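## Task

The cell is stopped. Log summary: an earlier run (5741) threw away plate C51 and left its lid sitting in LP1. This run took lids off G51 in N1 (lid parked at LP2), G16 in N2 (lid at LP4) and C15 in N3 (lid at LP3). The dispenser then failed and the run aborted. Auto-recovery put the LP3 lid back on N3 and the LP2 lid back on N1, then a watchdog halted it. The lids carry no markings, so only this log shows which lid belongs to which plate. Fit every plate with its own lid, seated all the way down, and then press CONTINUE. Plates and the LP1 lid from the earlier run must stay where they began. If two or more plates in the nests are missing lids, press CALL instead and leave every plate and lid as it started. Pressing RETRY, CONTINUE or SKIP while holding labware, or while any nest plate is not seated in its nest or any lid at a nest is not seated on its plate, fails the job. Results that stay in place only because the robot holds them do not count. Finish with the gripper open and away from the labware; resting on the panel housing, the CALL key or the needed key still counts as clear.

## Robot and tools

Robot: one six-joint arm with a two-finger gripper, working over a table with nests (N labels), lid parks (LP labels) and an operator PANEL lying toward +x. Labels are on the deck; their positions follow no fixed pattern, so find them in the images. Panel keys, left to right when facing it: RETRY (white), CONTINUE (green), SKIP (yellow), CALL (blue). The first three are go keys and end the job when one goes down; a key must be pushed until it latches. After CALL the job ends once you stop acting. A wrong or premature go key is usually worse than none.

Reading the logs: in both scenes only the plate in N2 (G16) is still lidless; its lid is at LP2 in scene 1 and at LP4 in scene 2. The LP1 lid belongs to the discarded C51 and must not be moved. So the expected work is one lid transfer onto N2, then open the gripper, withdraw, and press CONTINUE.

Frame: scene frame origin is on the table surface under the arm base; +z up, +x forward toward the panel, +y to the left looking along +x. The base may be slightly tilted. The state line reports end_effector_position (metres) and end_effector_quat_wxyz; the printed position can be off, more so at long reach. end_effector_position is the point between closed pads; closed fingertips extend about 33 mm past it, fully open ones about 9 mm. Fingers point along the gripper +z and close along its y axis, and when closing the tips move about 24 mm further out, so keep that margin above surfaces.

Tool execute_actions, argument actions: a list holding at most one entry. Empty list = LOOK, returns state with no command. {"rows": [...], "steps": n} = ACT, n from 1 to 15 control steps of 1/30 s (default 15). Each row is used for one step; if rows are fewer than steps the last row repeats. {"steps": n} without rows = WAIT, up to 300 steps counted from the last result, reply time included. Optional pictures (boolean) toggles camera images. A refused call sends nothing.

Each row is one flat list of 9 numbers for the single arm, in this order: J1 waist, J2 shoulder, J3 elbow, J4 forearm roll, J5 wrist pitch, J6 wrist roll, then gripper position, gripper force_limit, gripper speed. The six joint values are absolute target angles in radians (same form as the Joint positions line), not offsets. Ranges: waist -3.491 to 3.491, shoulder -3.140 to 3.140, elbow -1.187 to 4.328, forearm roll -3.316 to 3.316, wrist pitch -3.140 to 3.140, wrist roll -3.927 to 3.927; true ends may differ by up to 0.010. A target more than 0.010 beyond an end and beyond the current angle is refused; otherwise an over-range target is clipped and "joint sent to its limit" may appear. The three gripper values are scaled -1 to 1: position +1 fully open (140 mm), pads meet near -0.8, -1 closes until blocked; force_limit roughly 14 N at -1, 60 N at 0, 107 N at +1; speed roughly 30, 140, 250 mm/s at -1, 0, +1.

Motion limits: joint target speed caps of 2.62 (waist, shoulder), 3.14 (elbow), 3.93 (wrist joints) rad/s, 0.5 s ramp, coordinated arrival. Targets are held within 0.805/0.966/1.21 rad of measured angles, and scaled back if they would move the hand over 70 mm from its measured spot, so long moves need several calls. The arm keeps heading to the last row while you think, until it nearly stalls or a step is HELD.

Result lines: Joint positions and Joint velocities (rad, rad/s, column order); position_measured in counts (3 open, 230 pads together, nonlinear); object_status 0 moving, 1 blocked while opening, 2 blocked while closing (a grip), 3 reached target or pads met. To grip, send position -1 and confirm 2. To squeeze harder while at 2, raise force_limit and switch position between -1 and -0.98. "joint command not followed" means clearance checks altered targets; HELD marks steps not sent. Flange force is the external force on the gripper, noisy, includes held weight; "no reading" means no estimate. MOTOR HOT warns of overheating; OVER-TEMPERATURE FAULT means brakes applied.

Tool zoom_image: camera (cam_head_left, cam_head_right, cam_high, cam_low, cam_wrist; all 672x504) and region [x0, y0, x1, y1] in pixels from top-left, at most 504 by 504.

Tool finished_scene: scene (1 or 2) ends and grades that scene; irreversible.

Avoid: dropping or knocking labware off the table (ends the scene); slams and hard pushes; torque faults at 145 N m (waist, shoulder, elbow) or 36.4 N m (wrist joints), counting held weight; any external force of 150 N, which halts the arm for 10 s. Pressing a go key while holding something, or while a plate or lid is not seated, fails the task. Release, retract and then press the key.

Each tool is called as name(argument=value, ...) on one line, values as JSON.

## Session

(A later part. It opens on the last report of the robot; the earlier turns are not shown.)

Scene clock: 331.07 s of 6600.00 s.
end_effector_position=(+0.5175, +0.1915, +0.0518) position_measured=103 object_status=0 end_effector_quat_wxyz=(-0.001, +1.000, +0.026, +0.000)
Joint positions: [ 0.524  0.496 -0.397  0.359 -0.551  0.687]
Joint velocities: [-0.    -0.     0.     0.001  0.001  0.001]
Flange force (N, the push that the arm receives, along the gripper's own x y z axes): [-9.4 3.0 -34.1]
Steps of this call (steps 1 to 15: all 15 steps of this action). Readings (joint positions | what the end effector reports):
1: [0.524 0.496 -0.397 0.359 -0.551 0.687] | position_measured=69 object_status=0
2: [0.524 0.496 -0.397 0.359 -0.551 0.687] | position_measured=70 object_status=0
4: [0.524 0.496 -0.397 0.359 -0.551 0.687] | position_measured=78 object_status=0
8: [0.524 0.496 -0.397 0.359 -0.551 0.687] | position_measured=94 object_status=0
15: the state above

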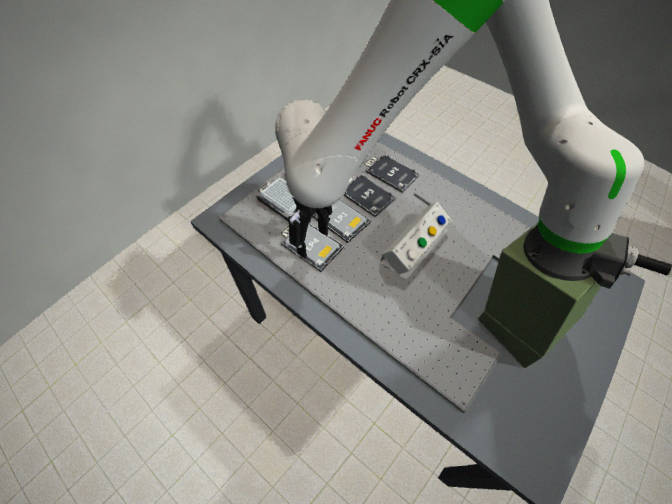

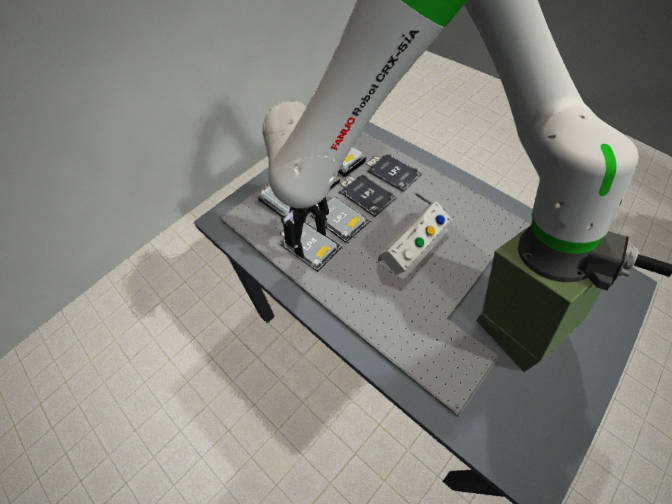

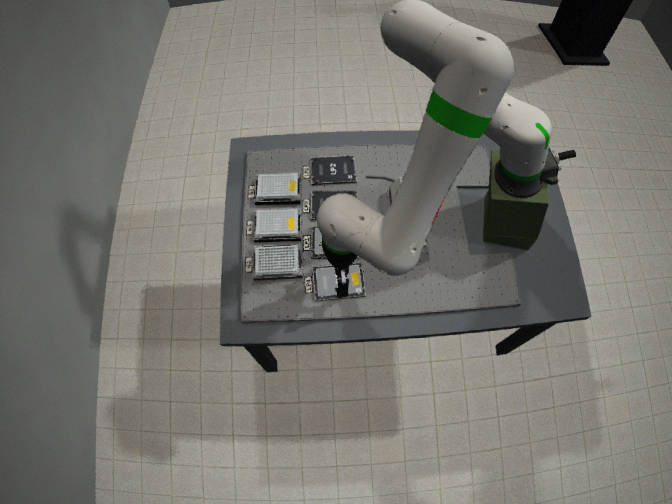

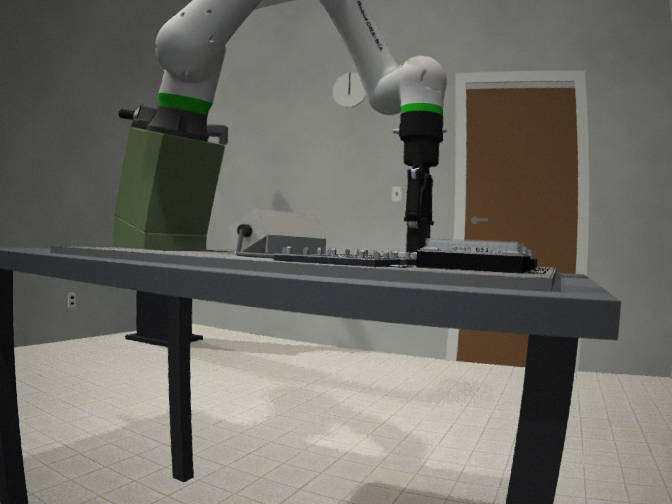

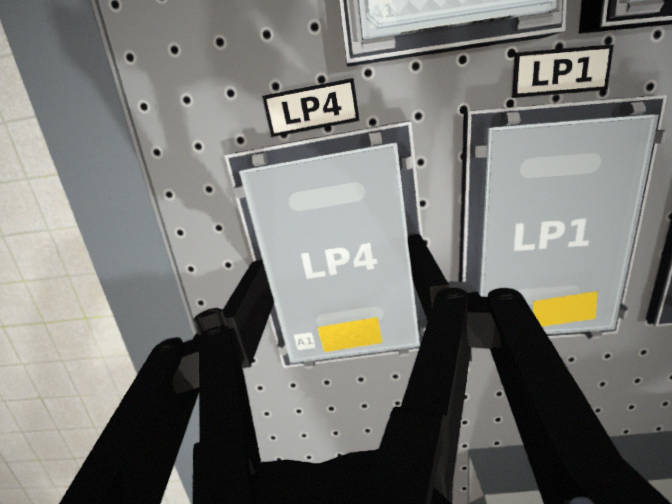

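execute_actions(actions=[{"rows": [[0.5240,0.4962,-0.3971,0.3590,-0.5515,0.6866,-1,-0.5,-0.6],[0.5241,0.4957,-0.3971,0.3587,-0.5521,0.6868,-1,-0.5,-0.6],[0.5245,0.4943,-0.3970,0.3580,-0.5535,0.6874,-1,-0.5,-0.6],[0.5250,0.4919,-0.3969,0.3569,-0.5561,0.6883,-1,-0.5,-0.6],[0.5258,0.4883,-0.3967,0.3552,-0.5598,0.6896,-1,-0.5,-0.6],[0.5269,0.4836,-0.3964,0.3529,-0.5648,0.6914,-1,-0.5,-0.6],[0.5282,0.4777,-0.3961,0.3501,-0.5710,0.6936,-1,-0.5,-0.6],[0.5297,0.4709,-0.3957,0.3469,-0.5781,0.6962,-1,-0.5,-0.6],[0.5314,0.4633,-0.3953,0.3433,-0.5861,0.6991,-1,-0.5,-0.6],[0.5333,0.4552,-0.3948,0.3394,-0.5946,0.7021,-1,-0.5,-0.6],[0.5352,0.4469,-0.3944,0.3355,-0.6035,0.7053,-1,-0.5,-0.6],[0.5370,0.4385,-0.3939,0.3315,-0.6123,0.7085,-1,-0.5,-0.6],[0.5389,0.4304,-0.3934,0.3276,-0.6208,0.7115,-1,-0.5,-0.6],[0.5405,0.4229,-0.3928,0.3240,-0.6289,0.7145,-1,-0.5,-0.6],[0.5416,0.4166,-0.3913,0.3205,-0.6365,0.7177,-1,-0.5,-0.6]], "steps": 15}], pictures=true)

execute_actions(actions=[{"rows": [[0.5417,0.4119,-0.3883,0.3171,-0.6439,0.7215,-1,-0.5,-0.6],[0.5405,0.4095,-0.3829,0.3137,-0.6513,0.7263,-1,-0.5,-0.6],[0.5380,0.4093,-0.3749,0.3102,-0.6585,0.7321,-1,-0.5,-0.6],[0.5338,0.4117,-0.3640,0.3067,-0.6660,0.7392,-1,-0.5,-0.6],[0.5282,0.4165,-0.3499,0.3029,-0.6738,0.7479,-1,-0.5,-0.6],[0.5209,0.4236,-0.3328,0.2988,-0.6822,0.7580,-1,-0.5,-0.6],[0.5121,0.4325,-0.3125,0.2943,-0.6916,0.7698,-1,-0.5,-0.6],[0.5021,0.4427,-0.2893,0.2891,-0.7021,0.7832,-1,-0.5,-0.6],[0.4910,0.4542,-0.2634,0.2834,-0.7139,0.7981,-1,-0.5,-0.6],[0.4788,0.4667,-0.2352,0.2771,-0.7268,0.8145,-1,-0.5,-0.6],[0.4657,0.4801,-0.2050,0.2703,-0.7406,0.8319,-1,-0.5,-0.6],[0.4521,0.4941,-0.1734,0.2633,-0.7550,0.8503,-1,-0.5,-0.6],[0.4379,0.5086,-0.1406,0.2560,-0.7699,0.8692,-1,-0.5,-0.6],[0.4236,0.5234,-0.1074,0.2486,-0.7851,0.8884,-1,-0.5,-0.6],[0.4093,0.5381,-0.0743,0.2412,-0.8002,0.9076,-1,-0.5,-0.6]], "steps": 15}], pictures=false)

execute_actions(actions=[{"rows": [[0.3951,0.5526,-0.0415,0.2339,-0.8151,0.9265,-1,-0.5,-0.6],[0.3815,0.5666,-0.0099,0.2269,-0.8295,0.9449,-1,-0.5,-0.6],[0.3684,0.5800,0.0203,0.2201,-0.8433,0.9623,-1,-0.5,-0.6],[0.3562,0.5925,0.0485,0.2138,-0.8562,0.9787,-1,-0.5,-0.6],[0.3451,0.6040,0.0744,0.2081,-0.8680,0.9936,-1,-0.5,-0.6],[0.3351,0.6142,0.0976,0.2029,-0.8785,1.0070,-1,-0.5,-0.6],[0.3263,0.6232,0.1179,0.1984,-0.8878,1.0188,-1,-0.5,-0.6],[0.3189,0.6308,0.1350,0.1946,-0.8956,1.0287,-1,-0.5,-0.6],[0.3129,0.6370,0.1490,0.1915,-0.9020,1.0368,-1,-0.5,-0.6],[0.3082,0.6418,0.1598,0.1891,-0.9069,1.0430,-1,-0.5,-0.6],[0.3049,0.6452,0.1676,0.1873,-0.9104,1.0475,-1,-0.5,-0.6],[0.3026,0.6475,0.1727,0.1862,-0.9128,1.0505,-1,-0.5,-0.6],[0.3014,0.6487,0.1754,0.1856,-0.9140,1.0521,-1,-0.5,-0.6],[0.3010,0.6492,0.1765,0.1853,-0.9145,1.0527,-1,-0.5,-0.6],[0.3009,0.6493,0.1767,0.1853,-0.9146,1.0528,-1,-0.5,-0.6]], "steps": 15}], pictures=false)

execute_actions(actions=[{"steps": 8}], pictures=true)

zoom_image(camera="cam_wrist", region=[210, 110, 460, 390])

Scene clock: 442.33 s of 6600.00 s.
end_effector_position=(+0.5178, +0.1913, +0.0829) position_measured=103 object_status=2 end_effector_quat_wxyz=(-0.000, +1.000, +0.026, +0.000)
Joint positions: [ 0.538  0.433 -0.393  0.329 -0.618  0.711]
Joint velocities: [ 0.052 -0.233  0.017 -0.112 -0.248  0.091]
Flange force (N, the push that the arm receives, along the gripper's own x y z axes): [-2.1 -3.5 -0.2]
Steps of this call (steps 1 to 15: the robot went on to your last target; steps 16 to 90: nothing new was sent; then 107.77 s passed at rest; steps 91 to 105: all 15 steps of this action). Readings (joint positions | what the end effector reports):
91: [0.524 0.496 -0.397 0.359 -0.551 0.687] | position_measured=103 object_status=2
92: [0.524 0.496 -0.397 0.359 -0.551 0.687] | position_measured=103 object_status=2
94: [0.524 0.495 -0.397 0.358 -0.552 0.687] | position_measured=103 object_status=2
98: [0.527 0.483 -0.396 0.353 -0.565 0.692] | position_measured=103 object_status=2
105: the state above

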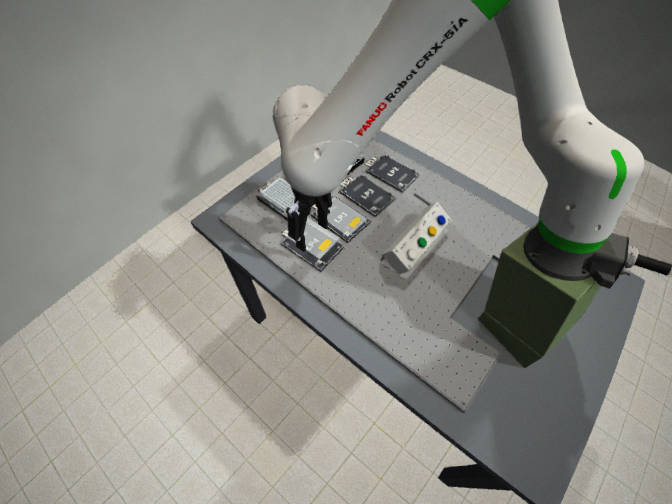

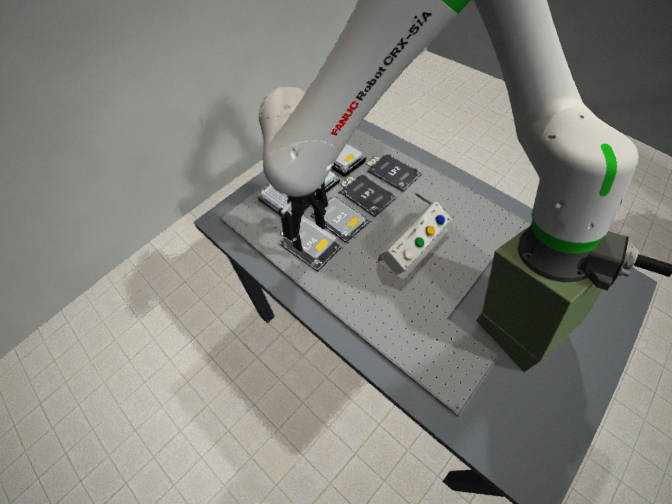

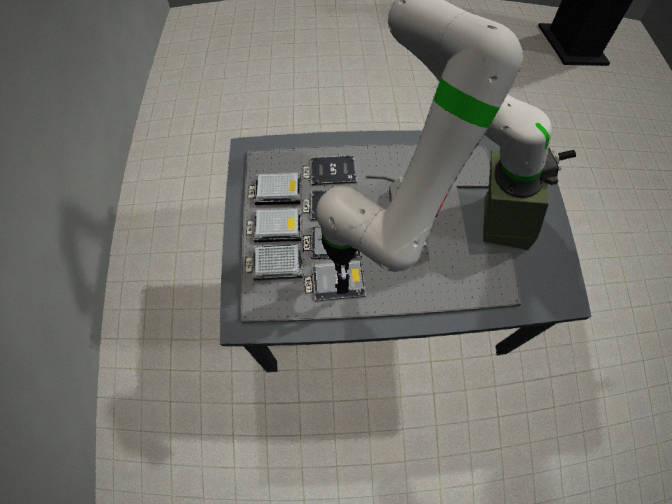

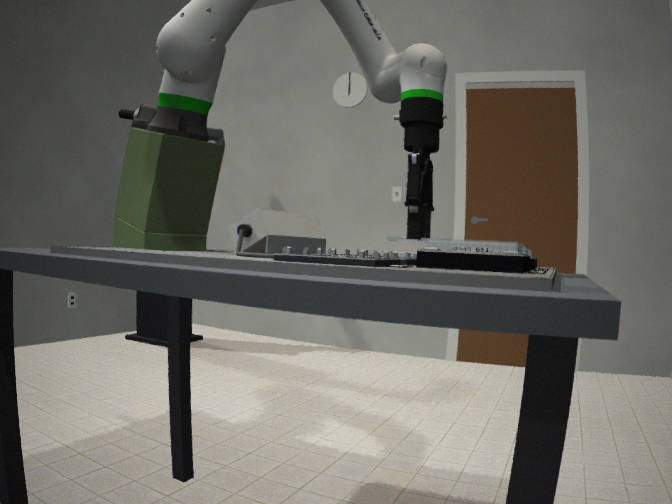

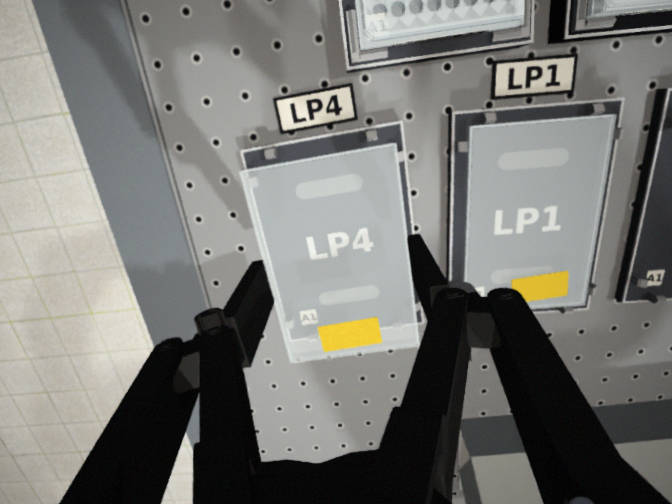

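Scene clock: 442.83 s of 6600.00 s.
end_effector_position=(+0.5881, +0.1776, +0.1026) position_measured=103 object_status=2 end_effector_quat_wxyz=(+0.002, +1.000, +0.015, +0.001)
Joint positions: [ 0.457  0.489 -0.184  0.266 -0.75   0.844]
Joint velocities: [-0.36   0.368  0.832 -0.184 -0.378  0.48 ]
Flange force (N, the push that the arm receives, along the gripper's own x y z axes): [-12.8 -3.0 -3.1]
Steps of this call (steps 1 to 15: all 15 steps of this action). Readings (joint positions | what the end effector reports):
1: [0.540 0.425 -0.393 0.325 -0.627 0.714] | position_measured=103 object_status=2
2: [0.541 0.418 -0.391 0.321 -0.635 0.717] | position_measured=103 object_status=2
4: [0.540 0.411 -0.382 0.314 -0.651 0.726] | position_measured=103 object_status=2
8: [0.524 0.421 -0.340 0.301 -0.678 0.754] | position_measured=103 object_status=2
15: the state above

Scene clock: 443.33 s of 6600.00 s.
end_effector_position=(+0.6991, +0.1297, +0.1055) position_measured=103 object_status=2 end_effector_quat_wxyz=(-0.000, +1.000, +0.000, +0.000)
Joint positions: [ 0.302  0.648  0.174  0.186 -0.913  1.051]
Joint velocities: [-0.051  0.053  0.12  -0.028 -0.055  0.069]
Flange force (N, the push that the arm receives, along the gripper's own x y z axes): [9.8 2.7 1.5]
Steps of this call (steps 1 to 15: all 15 steps of this action). Readings (joint positions | what the end effector reports):
1: [0.444 0.502 -0.155 0.259 -0.763 0.861] | position_measured=103 object_status=2
2: [0.431 0.515 -0.126 0.253 -0.777 0.878] | position_measured=103 object_status=2
4: [0.405 0.542 -0.065 0.239 -0.804 0.913] | position_measured=103 object_status=2
8: [0.354 0.594 0.053 0.213 -0.858 0.981] | position_measured=103 object_status=2
15: the state above

Scene clock: 443.60 s of 6600.00 s.
end_effector_position=(+0.6999, +0.1292, +0.1055) position_measured=103 object_status=2 end_effector_quat_wxyz=(-0.001, +1.000, +0.000, +0.000)
Joint positions: [ 0.301  0.649  0.177  0.185 -0.915  1.053]
Joint velocities: [-0.    -0.001  0.    -0.    -0.     0.002]
Flange force (N, the push that the arm receives, along the gripper's own x y z axes): [-5.4 -2.5 0.0]
Steps of this call (steps 1 to 8: the robot went on to your last target). Readings (joint positions | what the end effector reports):
1: [0.301 0.649 0.176 0.185 -0.914 1.052] | position_measured=103 object_status=2
2: [0.301 0.649 0.176 0.185 -0.914 1.053] | position_measured=103 object_status=2
4: [0.301 0.649 0.177 0.185 -0.915 1.053] | position_measured=103 object_status=2
8: the state above

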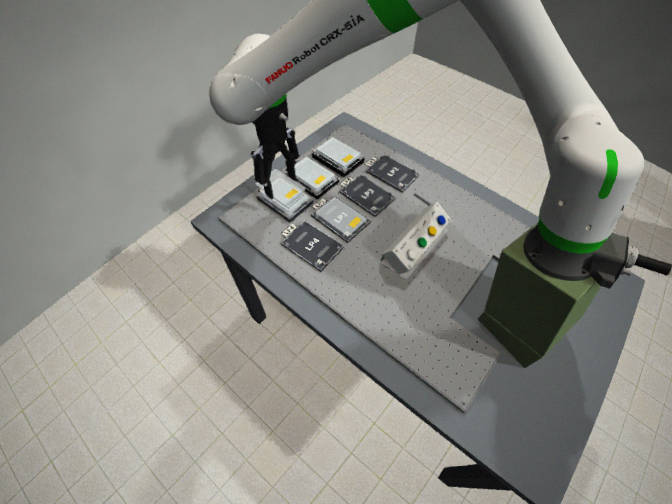

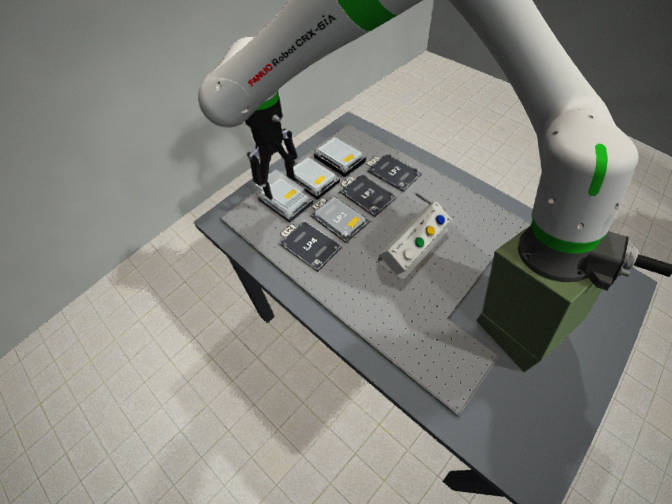

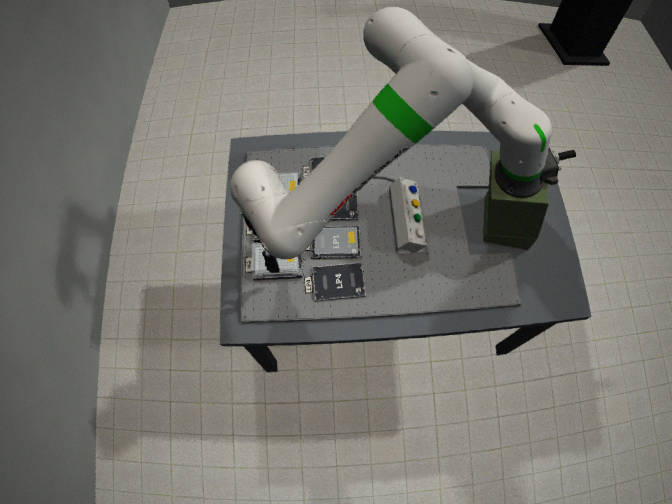

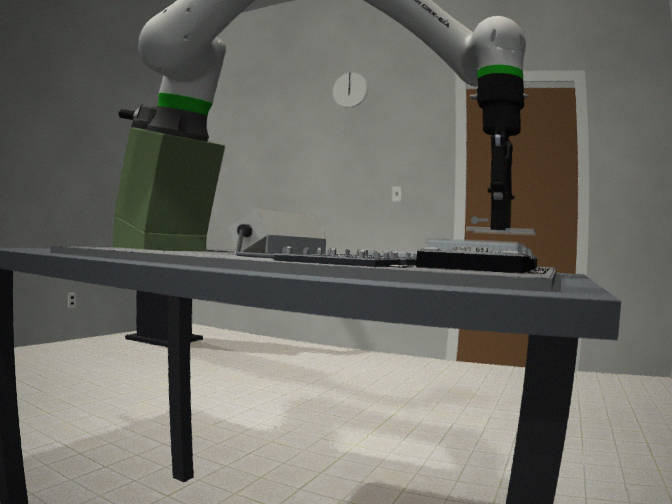

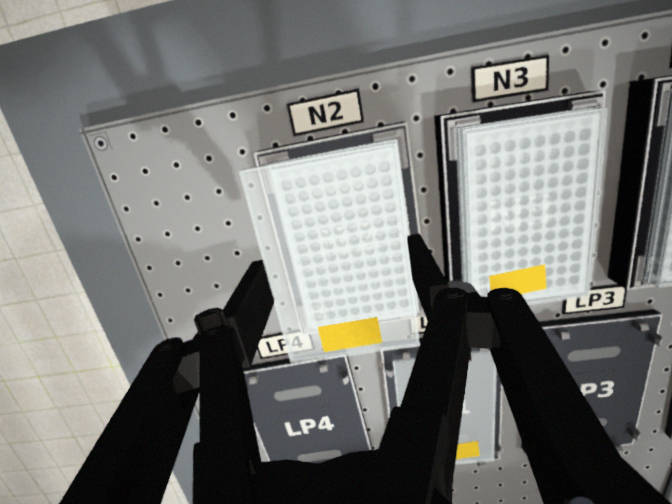

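Region (210, 110, 460, 390) of cam_wrist's 672x504 image, scaled by 1.800, with more detail than that image has; it fills the left 450 columns of this view, and the rest is white.

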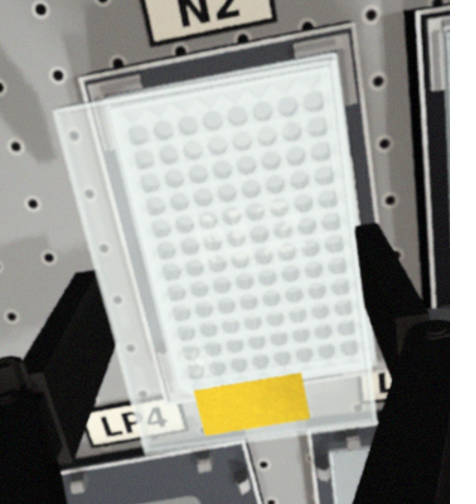

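zoom_image(camera="cam_wrist", region=[230, 120, 420, 220])

zoom_image(camera="cam_wrist", region=[270, 270, 440, 370])

Region (230, 120, 420, 220) of cam_wrist's 672x504 image, scaled by 2.653, with more detail than that image has; it fills the top 265 rows of this view, and the rest is white.

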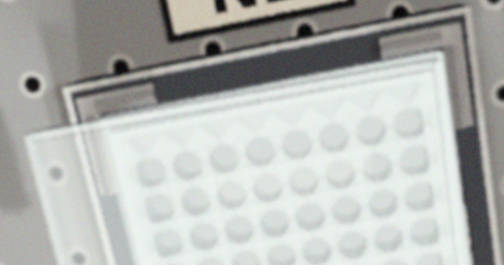

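Region (270, 270, 440, 370) of cam_wrist's 672x504 image, scaled by 2.965, with more detail than that image has; it fills the top 296 rows of this view, and the rest is white.

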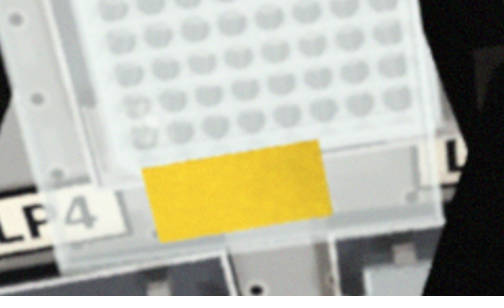

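execute_actions(actions=[{"rows": [[0.3009,0.6494,0.1766,0.1853,-0.9144,1.0529,-1,-0.5,-0.6],[0.3006,0.6498,0.1760,0.1854,-0.9133,1.0534,-1,-0.5,-0.6],[0.2999,0.6509,0.1745,0.1856,-0.9108,1.0546,-1,-0.5,-0.6],[0.2989,0.6524,0.1723,0.1860,-0.9069,1.0564,-1,-0.5,-0.6],[0.2976,0.6545,0.1695,0.1864,-0.9019,1.0588,-1,-0.5,-0.6],[0.2962,0.6568,0.1663,0.1869,-0.8963,1.0614,-1,-0.5,-0.6],[0.2947,0.6591,0.1631,0.1873,-0.8906,1.0640,-1,-0.5,-0.6],[0.2934,0.6612,0.1603,0.1877,-0.8856,1.0664,-1,-0.5,-0.6],[0.2924,0.6627,0.1581,0.1881,-0.8817,1.0682,-1,-0.5,-0.6],[0.2917,0.6638,0.1566,0.1883,-0.8792,1.0694,-1,-0.5,-0.6],[0.2914,0.6642,0.1560,0.1884,-0.8781,1.0699,-1,-0.5,-0.6],[0.2914,0.6643,0.1559,0.1884,-0.8779,1.0700,-1,-0.5,-0.6]], "steps": 15}], pictures=false)

execute_actions(actions=[{"steps": 4}], pictures=true)

zoom_image(camera="cam_wrist", region=[230, 115, 420, 215])

zoom_image(camera="cam_wrist", region=[270, 270, 440, 370])

Scene clock: 500.33 s of 6600.00 s.
end_effector_position=(+0.6959, +0.1237, +0.0883) position_measured=103 object_status=2 end_effector_quat_wxyz=(-0.001, +1.000, +0.008, +0.000)
Joint positions: [ 0.291  0.664  0.156  0.188 -0.878  1.07 ]
Joint velocities: [-0.     0.001 -0.001 -0.001  0.002  0.001]
Flange force (N, the push that the arm receives, along the gripper's own x y z axes): [-5.2 -2.2 -0.7]
Steps of this call (steps 1 to 15: the robot went on to your last target; steps 16 to 90: nothing new was sent; then 53.23 s passed at rest; steps 91 to 105: all 15 steps of this action). Readings (joint positions | what the end effector reports):
91: [0.301 0.649 0.177 0.185 -0.915 1.053] | position_measured=103 object_status=2
92: [0.301 0.649 0.177 0.185 -0.915 1.053] | position_measured=103 object_status=2
94: [0.300 0.650 0.176 0.185 -0.913 1.054] | position_measured=103 object_status=2
98: [0.296 0.657 0.166 0.187 -0.896 1.062] | position_measured=103 object_status=2
105: the state above

Scene clock: 500.47 s of 6600.00 s.
end_effector_position=(+0.6958, +0.1236, +0.0883) position_measured=103 object_status=2 end_effector_quat_wxyz=(-0.001, +1.000, +0.008, +0.000)
Joint positions: [ 0.291  0.664  0.156  0.188 -0.878  1.07 ]
Joint velocities: [-0.    -0.001 -0.    -0.     0.001 -0.001]
Flange force (N, the push that the arm receives, along the gripper's own x y z axes): [-4.0 -1.8 0.2]
Steps of this call (steps 1 to 4: the robot went on to your last target). Readings (joint positions | what the end effector reports):
1: [0.291 0.664 0.156 0.188 -0.878 1.070] | position_measured=103 object_status=2
2: [0.291 0.664 0.156 0.188 -0.878 1.070] | position_measured=103 object_status=2
4: the state above

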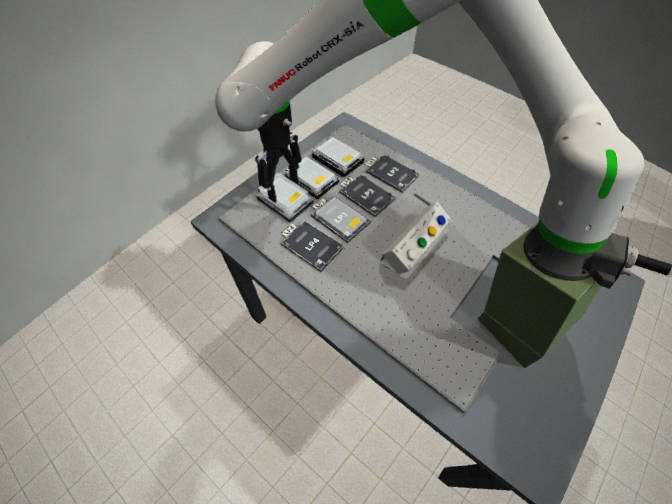

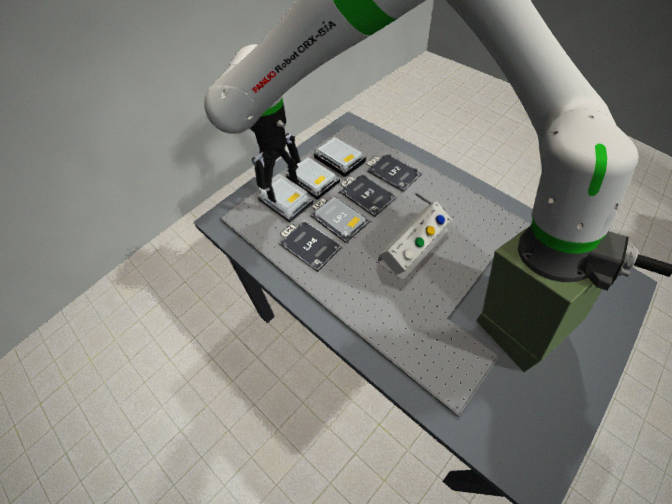

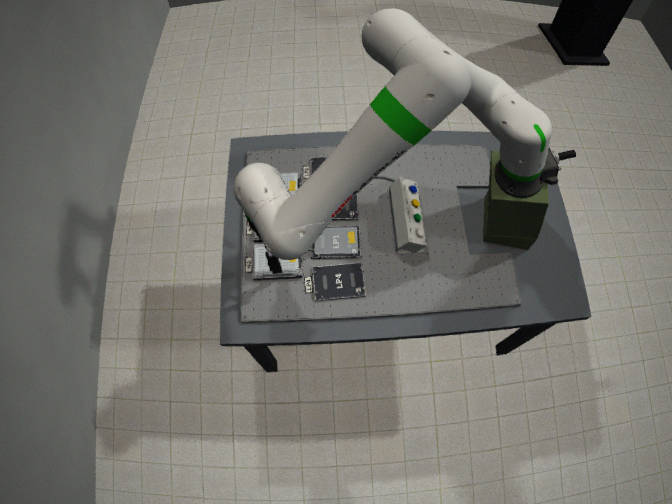

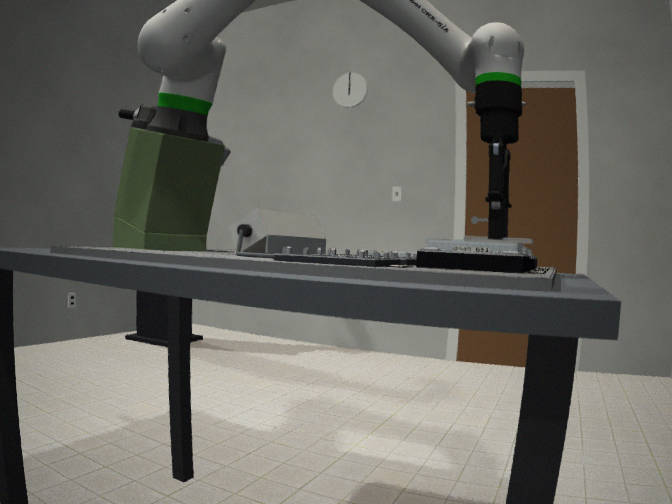

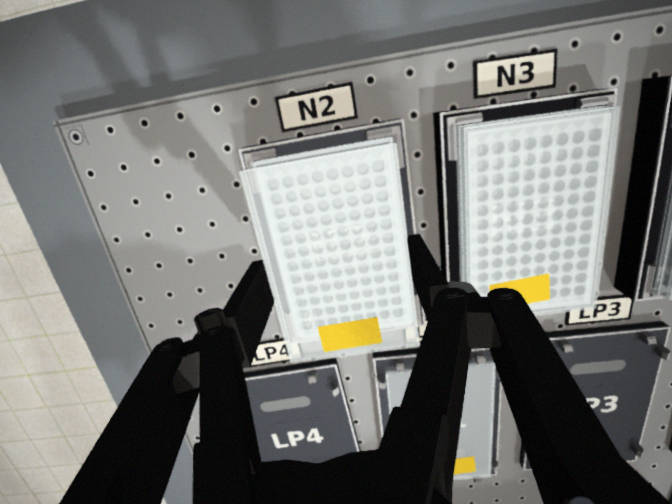

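Region (230, 115, 420, 215) of cam_wrist's 672x504 image, scaled by 2.653, with more detail than that image has; it fills the top 265 rows of this view, and the rest is white.

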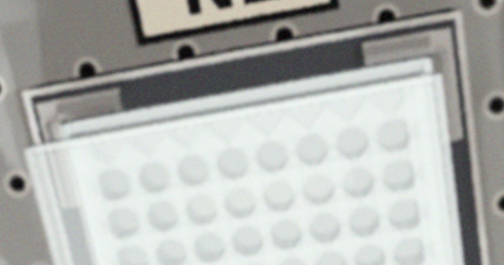

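Region (270, 270, 440, 370) of cam_wrist's 672x504 image, scaled by 2.965, with more detail than that image has; it fills the top 296 rows of this view, and the rest is white.

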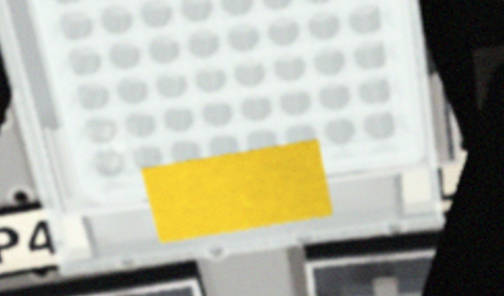

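execute_actions(actions=[{"rows": [[0.2914,0.6644,0.1559,0.1884,-0.8778,1.0700,-1,-0.5,-0.6],[0.2912,0.6650,0.1560,0.1884,-0.8773,1.0700,-1,-0.5,-0.6],[0.2909,0.6662,0.1561,0.1885,-0.8762,1.0701,-1,-0.5,-0.6],[0.2905,0.6680,0.1563,0.1887,-0.8745,1.0702,-1,-0.5,-0.6],[0.2900,0.6701,0.1566,0.1888,-0.8726,1.0704,-1,-0.5,-0.6],[0.2895,0.6722,0.1568,0.1889,-0.8707,1.0705,-1,-0.5,-0.6],[0.2891,0.6740,0.1570,0.1891,-0.8690,1.0706,-1,-0.5,-0.6],[0.2888,0.6752,0.1571,0.1892,-0.8679,1.0707,-1,-0.5,-0.6],[0.2886,0.6758,0.1572,0.1892,-0.8674,1.0707,-1,-0.5,-0.6],[0.2886,0.6759,0.1572,0.1892,-0.8673,1.0707,-1,-0.5,-0.6]], "steps": 15}], pictures=true)

zoom_image(camera="cam_wrist", region=[230, 115, 420, 215])

zoom_image(camera="cam_wrist", region=[270, 270, 440, 370])

Scene clock: 526.37 s of 6600.00 s.
end_effector_position=(+0.6962, +0.1231, +0.0811) position_measured=103 object_status=2 end_effector_quat_wxyz=(-0.001, +1.000, +0.008, -0.000)
Joint positions: [ 0.289  0.676  0.157  0.189 -0.867  1.071]
Joint velocities: [-0.    -0.002  0.    -0.001 -0.001 -0.001]
Flange force (N, the push that the arm receives, along the gripper's own x y z axes): [-4.8 -1.8 -0.5]
Steps of this call (steps 1 to 15: the robot went on to your last target; steps 16 to 90: nothing new was sent; then 22.40 s passed at rest; steps 91 to 105: all 15 steps of this action). Readings (joint positions | what the end effector reports):
91: [0.291 0.664 0.156 0.188 -0.878 1.070] | position_measured=103 object_status=2
92: [0.291 0.664 0.156 0.188 -0.878 1.070] | position_measured=103 object_status=2
94: [0.291 0.665 0.156 0.188 -0.877 1.070] | position_measured=103 object_status=2
98: [0.289 0.673 0.157 0.189 -0.870 1.071] | position_measured=103 object_status=2
105: the state above

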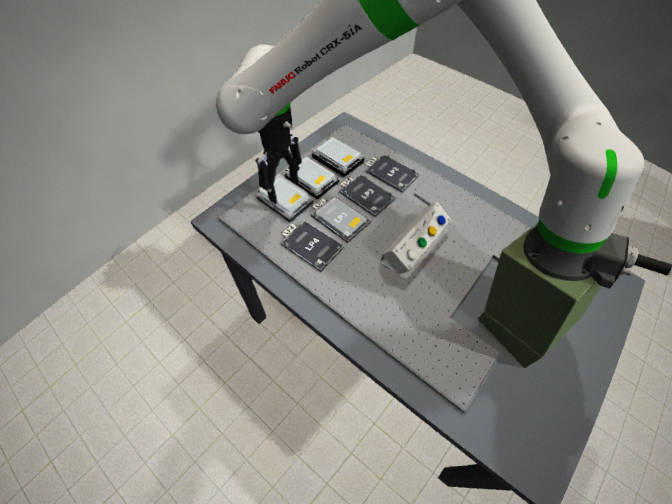

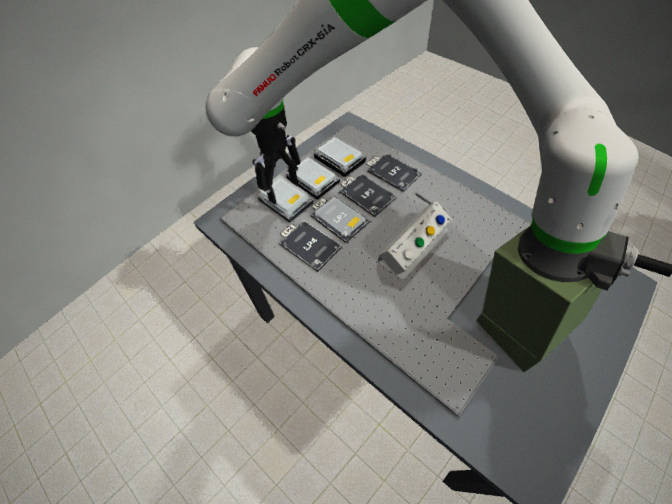

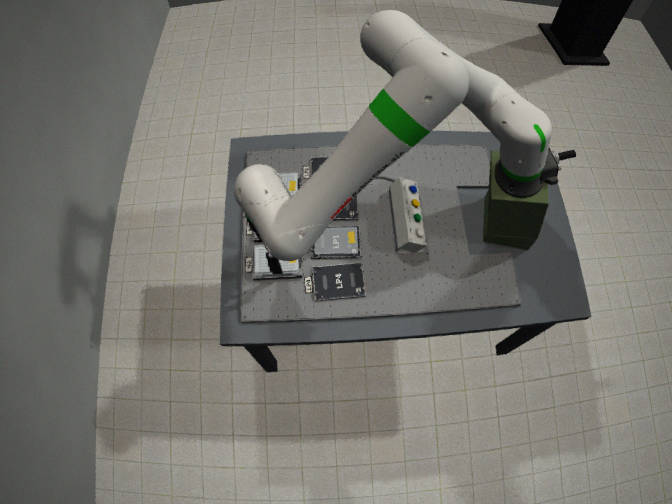

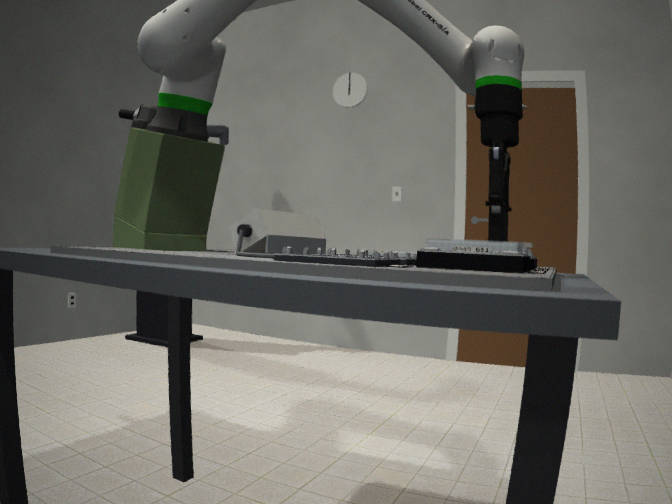

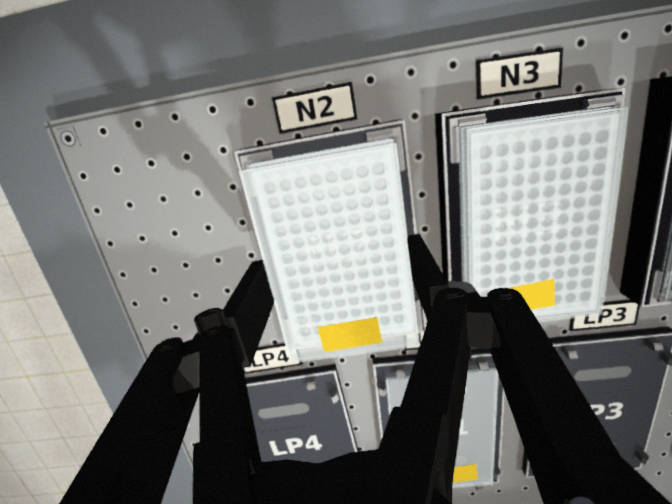

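Region (230, 115, 420, 215) of cam_wrist's 672x504 image, scaled by 2.653, with more detail than that image has; it fills the top 265 rows of this view, and the rest is white.

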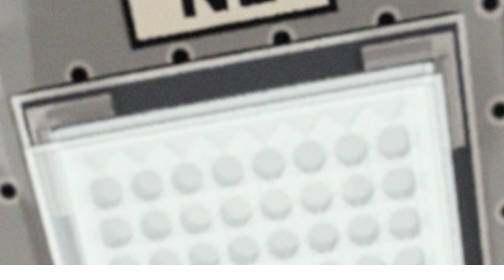

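Region (270, 270, 440, 370) of cam_wrist's 672x504 image, scaled by 2.965, with more detail than that image has; it fills the top 296 rows of this view, and the rest is white.

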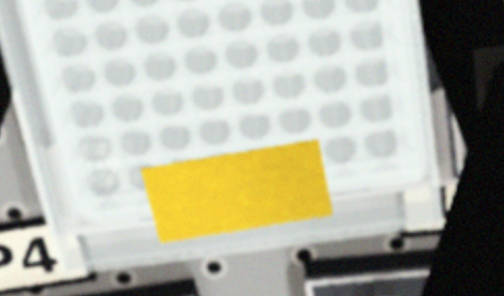

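execute_actions(actions=[{"rows": [[0.2885,0.6762,0.1573,0.1892,-0.8671,1.0706,-1,-0.5,-0.6],[0.2883,0.6768,0.1575,0.1892,-0.8666,1.0705,-1,-0.5,-0.6],[0.2881,0.6776,0.1577,0.1893,-0.8660,1.0703,-1,-0.5,-0.6],[0.2879,0.6785,0.1579,0.1893,-0.8653,1.0701,-1,-0.5,-0.6],[0.2877,0.6794,0.1580,0.1894,-0.8645,1.0700,-1,-0.5,-0.6],[0.2876,0.6802,0.1581,0.1894,-0.8638,1.0700,-1,-0.5,-0.6],[0.2875,0.6809,0.1581,0.1895,-0.8631,1.0699,-1,-0.5,-0.6],[0.2874,0.6814,0.1581,0.1896,-0.8626,1.0699,-1,-0.5,-0.6],[0.2873,0.6818,0.1581,0.1896,-0.8622,1.0699,-1,-0.5,-0.6]], "steps": 14}], pictures=false)

Scene clock: 568.47 s of 6600.00 s.
end_effector_position=(+0.6964, +0.1228, +0.0775) position_measured=103 object_status=2 end_effector_quat_wxyz=(-0.001, +1.000, +0.007, -0.000)
Joint positions: [ 0.287  0.682  0.158  0.19  -0.862  1.07 ]
Joint velocities: [-0.     0.001 -0.     0.    -0.     0.   ]
Flange force (N, the push that the arm receives, along the gripper's own x y z axes): [-6.3 -2.1 0.2]
Steps of this call (steps 1 to 15: the robot went on to your last target; steps 16 to 90: nothing new was sent; then 38.63 s passed at rest; steps 91 to 104: all 14 steps of this action). Readings (joint positions | what the end effector reports):
91: [0.289 0.676 0.157 0.189 -0.867 1.071] | position_measured=103 object_status=2
92: [0.289 0.676 0.157 0.189 -0.867 1.071] | position_measured=103 object_status=2
94: [0.288 0.677 0.157 0.189 -0.866 1.071] | position_measured=103 object_status=2
98: [0.288 0.680 0.158 0.189 -0.864 1.070] | position_measured=103 object_status=2
104: the state above

execute_actions(actions=[{"rows": [[0.2872,0.6822,0.1581,0.1896,-0.8618,1.0699,-1,-0.5,-0.6],[0.2871,0.6828,0.1581,0.1897,-0.8612,1.0698,-1,-0.5,-0.6],[0.2870,0.6834,0.1580,0.1898,-0.8605,1.0698,-1,-0.5,-0.6],[0.2869,0.6840,0.1580,0.1898,-0.8599,1.0697,-1,-0.5,-0.6],[0.2869,0.6845,0.1580,0.1899,-0.8594,1.0697,-1,-0.5,-0.6],[0.2868,0.6848,0.1580,0.1899,-0.8591,1.0697,-1,-0.5,-0.6]], "steps": 11}], pictures=false)

Scene clock: 574.17 s of 6600.00 s.
end_effector_position=(+0.6963, +0.1228, +0.0755) position_measured=103 object_status=2 end_effector_quat_wxyz=(-0.001, +1.000, +0.007, -0.000)
Joint positions: [ 0.287  0.685  0.158  0.19  -0.859  1.07 ]
Joint velocities: [-0.     0.    -0.    -0.     0.001  0.001]
Flange force (N, the push that the arm receives, along the gripper's own x y z axes): [-0.1 -1.3 0.4]
Steps of this call (steps 1 to 15: the robot went on to your last target; steps 16 to 90: nothing new was sent; then 2.33 s passed at rest; steps 91 to 101: all 11 steps of this action). Readings (joint positions | what the end effector reports):
91: [0.287 0.682 0.158 0.190 -0.862 1.070] | position_measured=103 object_status=2
92: [0.287 0.682 0.158 0.190 -0.862 1.070] | position_measured=103 object_status=2
94: [0.287 0.683 0.158 0.190 -0.861 1.070] | position_measured=103 object_status=2
98: [0.287 0.685 0.158 0.190 -0.859 1.070] | position_measured=103 object_status=2
101: the state above

execute_actions(actions=[{"rows": [[0.2867,0.6852,0.1580,0.1899,-0.8587,1.0697,-1,-0.5,-0.6],[0.2866,0.6858,0.1580,0.1900,-0.8581,1.0696,-1,-0.5,-0.6],[0.2865,0.6864,0.1579,0.1901,-0.8574,1.0696,-1,-0.5,-0.6],[0.2864,0.6870,0.1579,0.1901,-0.8568,1.0695,-1,-0.5,-0.6],[0.2864,0.6875,0.1579,0.1902,-0.8563,1.0695,-1,-0.5,-0.6],[0.2863,0.6878,0.1579,0.1902,-0.8560,1.0695,-1,-0.5,-0.6]], "steps": 11}], pictures=false)

Scene clock: 578.63 s of 6600.00 s.
end_effector_position=(+0.6962, +0.1228, +0.0736) position_measured=103 object_status=2 end_effector_quat_wxyz=(-0.001, +1.000, +0.007, -0.000)
Joint positions: [ 0.286  0.688  0.158  0.19  -0.856  1.07 ]
Joint velocities: [ 0.     0.001  0.    -0.    -0.     0.   ]
Flange force (N, the push that the arm receives, along the gripper's own x y z axes): [-4.9 -1.5 2.2]
Steps of this call (steps 1 to 15: the robot went on to your last target; steps 16 to 90: nothing new was sent; then 1.10 s passed at rest; steps 91 to 101: all 11 steps of this action). Readings (joint positions | what the end effector reports):
91: [0.287 0.685 0.158 0.190 -0.859 1.070] | position_measured=103 object_status=2
92: [0.287 0.685 0.158 0.190 -0.859 1.070] | position_measured=103 object_status=2
94: [0.287 0.686 0.158 0.190 -0.858 1.070] | position_measured=103 object_status=2
98: [0.286 0.688 0.158 0.190 -0.856 1.070] | position_measured=103 object_status=2
101: the state above

execute_actions(actions=[{"rows": [[0.2862,0.6882,0.1579,0.1902,-0.8556,1.0695,-1,-0.5,-0.6],[0.2861,0.6888,0.1579,0.1903,-0.8550,1.0694,-1,-0.5,-0.6],[0.2860,0.6894,0.1578,0.1904,-0.8543,1.0694,-1,-0.5,-0.6],[0.2860,0.6900,0.1578,0.1905,-0.8537,1.0693,-1,-0.5,-0.6],[0.2859,0.6905,0.1578,0.1905,-0.8532,1.0693,-1,-0.5,-0.6],[0.2858,0.6908,0.1578,0.1906,-0.8529,1.0693,-1,-0.5,-0.6]], "steps": 11}], pictures=true)

zoom_image(camera="cam_wrist", region=[270, 290, 440, 370])

zoom_image(camera="cam_wrist", region=[230, 115, 420, 215])

Scene clock: 584.23 s of 6600.00 s.
end_effector_position=(+0.6962, +0.1227, +0.0716) position_measured=103 object_status=2 end_effector_quat_wxyz=(-0.001, +1.000, +0.007, -0.000)
Joint positions: [ 0.286  0.691  0.158  0.191 -0.853  1.069]
Joint velocities: [-0.    -0.001 -0.001 -0.    -0.     0.   ]
Flange force (N, the push that the arm receives, along the gripper's own x y z axes): [-8.4 -1.8 0.8]
Steps of this call (steps 1 to 15: the robot went on to your last target; steps 16 to 90: nothing new was sent; then 2.23 s passed at rest; steps 91 to 101: all 11 steps of this action). Readings (joint positions | what the end effector reports):
91: [0.286 0.688 0.158 0.190 -0.856 1.069] | position_measured=103 object_status=2
92: [0.286 0.688 0.158 0.190 -0.856 1.069] | position_measured=103 object_status=2
94: [0.286 0.689 0.158 0.190 -0.855 1.069] | position_measured=103 object_status=2
98: [0.286 0.691 0.158 0.191 -0.853 1.069] | position_measured=103 object_status=2
101: the state above

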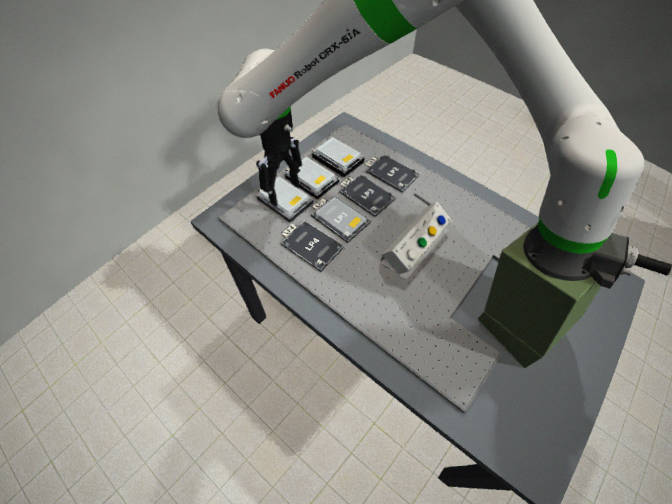

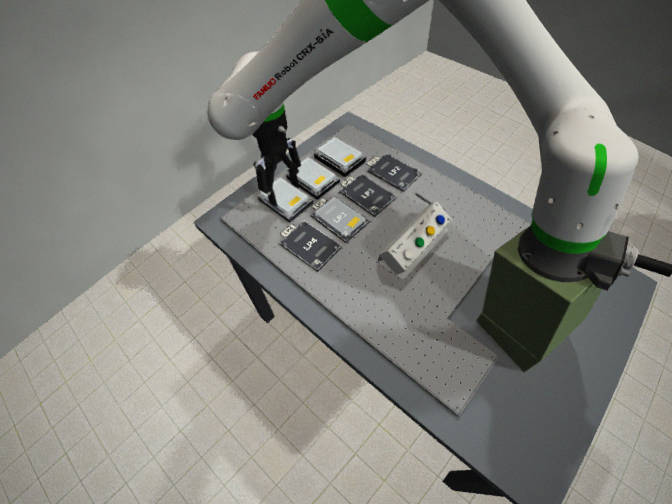

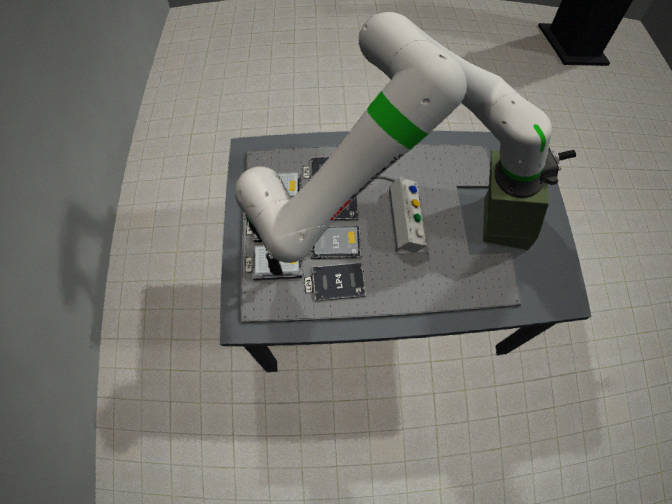

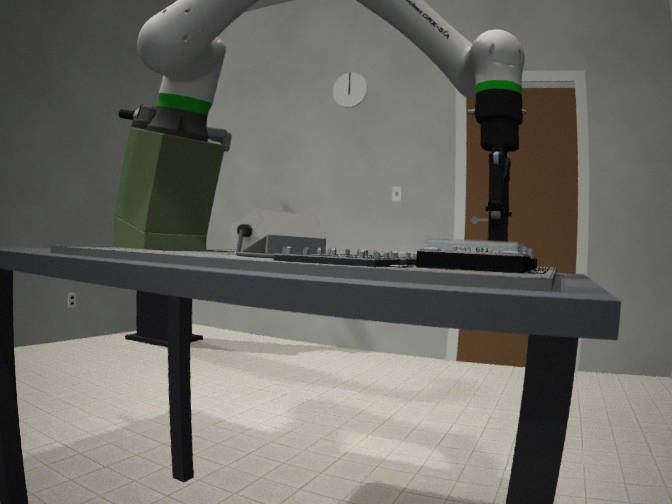

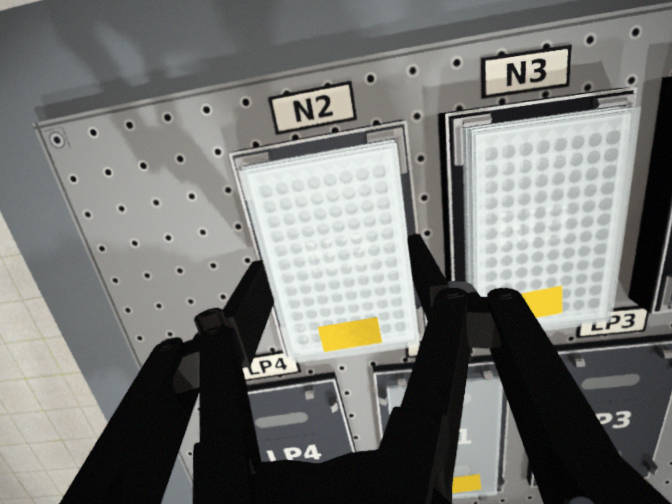

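Region (270, 290, 440, 370) of cam_wrist's 672x504 image, scaled by 2.965, with more detail than that image has; it fills the top 237 rows of this view, and the rest is white.

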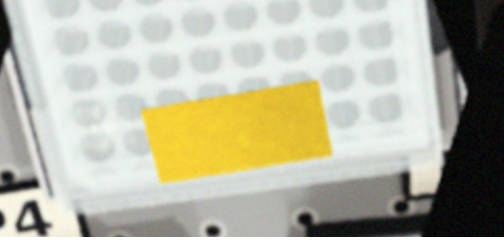

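Region (230, 115, 420, 215) of cam_wrist's 672x504 image, scaled by 2.653, with more detail than that image has; it fills the top 265 rows of this view, and the rest is white.

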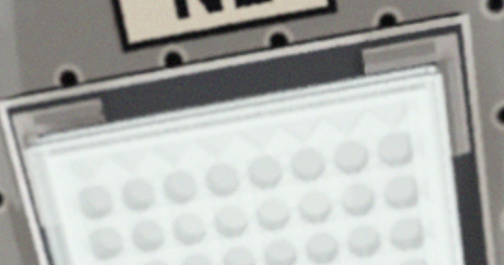

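execute_actions(actions=[{"rows": [[0.2857,0.6911,0.1578,0.1906,-0.8526,1.0693,-1,-0.5,-0.6],[0.2857,0.6915,0.1578,0.1907,-0.8522,1.0692,-1,-0.5,-0.6],[0.2856,0.6919,0.1578,0.1907,-0.8518,1.0692,-1,-0.5,-0.6],[0.2856,0.6923,0.1577,0.1908,-0.8513,1.0692,-1,-0.5,-0.6],[0.2855,0.6926,0.1577,0.1908,-0.8510,1.0692,-1,-0.5,-0.6]], "steps": 11}], pictures=false)

Scene clock: 589.67 s of 6600.00 s.
end_effector_position=(+0.6961, +0.1227, +0.0704) position_measured=103 object_status=2 end_effector_quat_wxyz=(-0.001, +1.000, +0.007, -0.000)
Joint positions: [ 0.286  0.693  0.158  0.191 -0.851  1.069]
Joint velocities: [-0.    -0.001 -0.     0.     0.    -0.002]
Flange force (N, the push that the arm receives, along the gripper's own x y z axes): [-2.4 -2.7 -0.5]
Steps of this call (steps 1 to 15: the robot went on to your last target; steps 16 to 90: nothing new was sent; then 2.07 s passed at rest; steps 91 to 101: all 11 steps of this action). Readings (joint positions | what the end effector reports):
91: [0.286 0.691 0.158 0.191 -0.853 1.069] | position_measured=103 object_status=2
92: [0.286 0.691 0.158 0.191 -0.853 1.069] | position_measured=103 object_status=2
94: [0.286 0.692 0.158 0.191 -0.852 1.069] | position_measured=103 object_status=2
98: [0.286 0.693 0.158 0.191 -0.851 1.069] | position_measured=103 object_status=2
101: the state above


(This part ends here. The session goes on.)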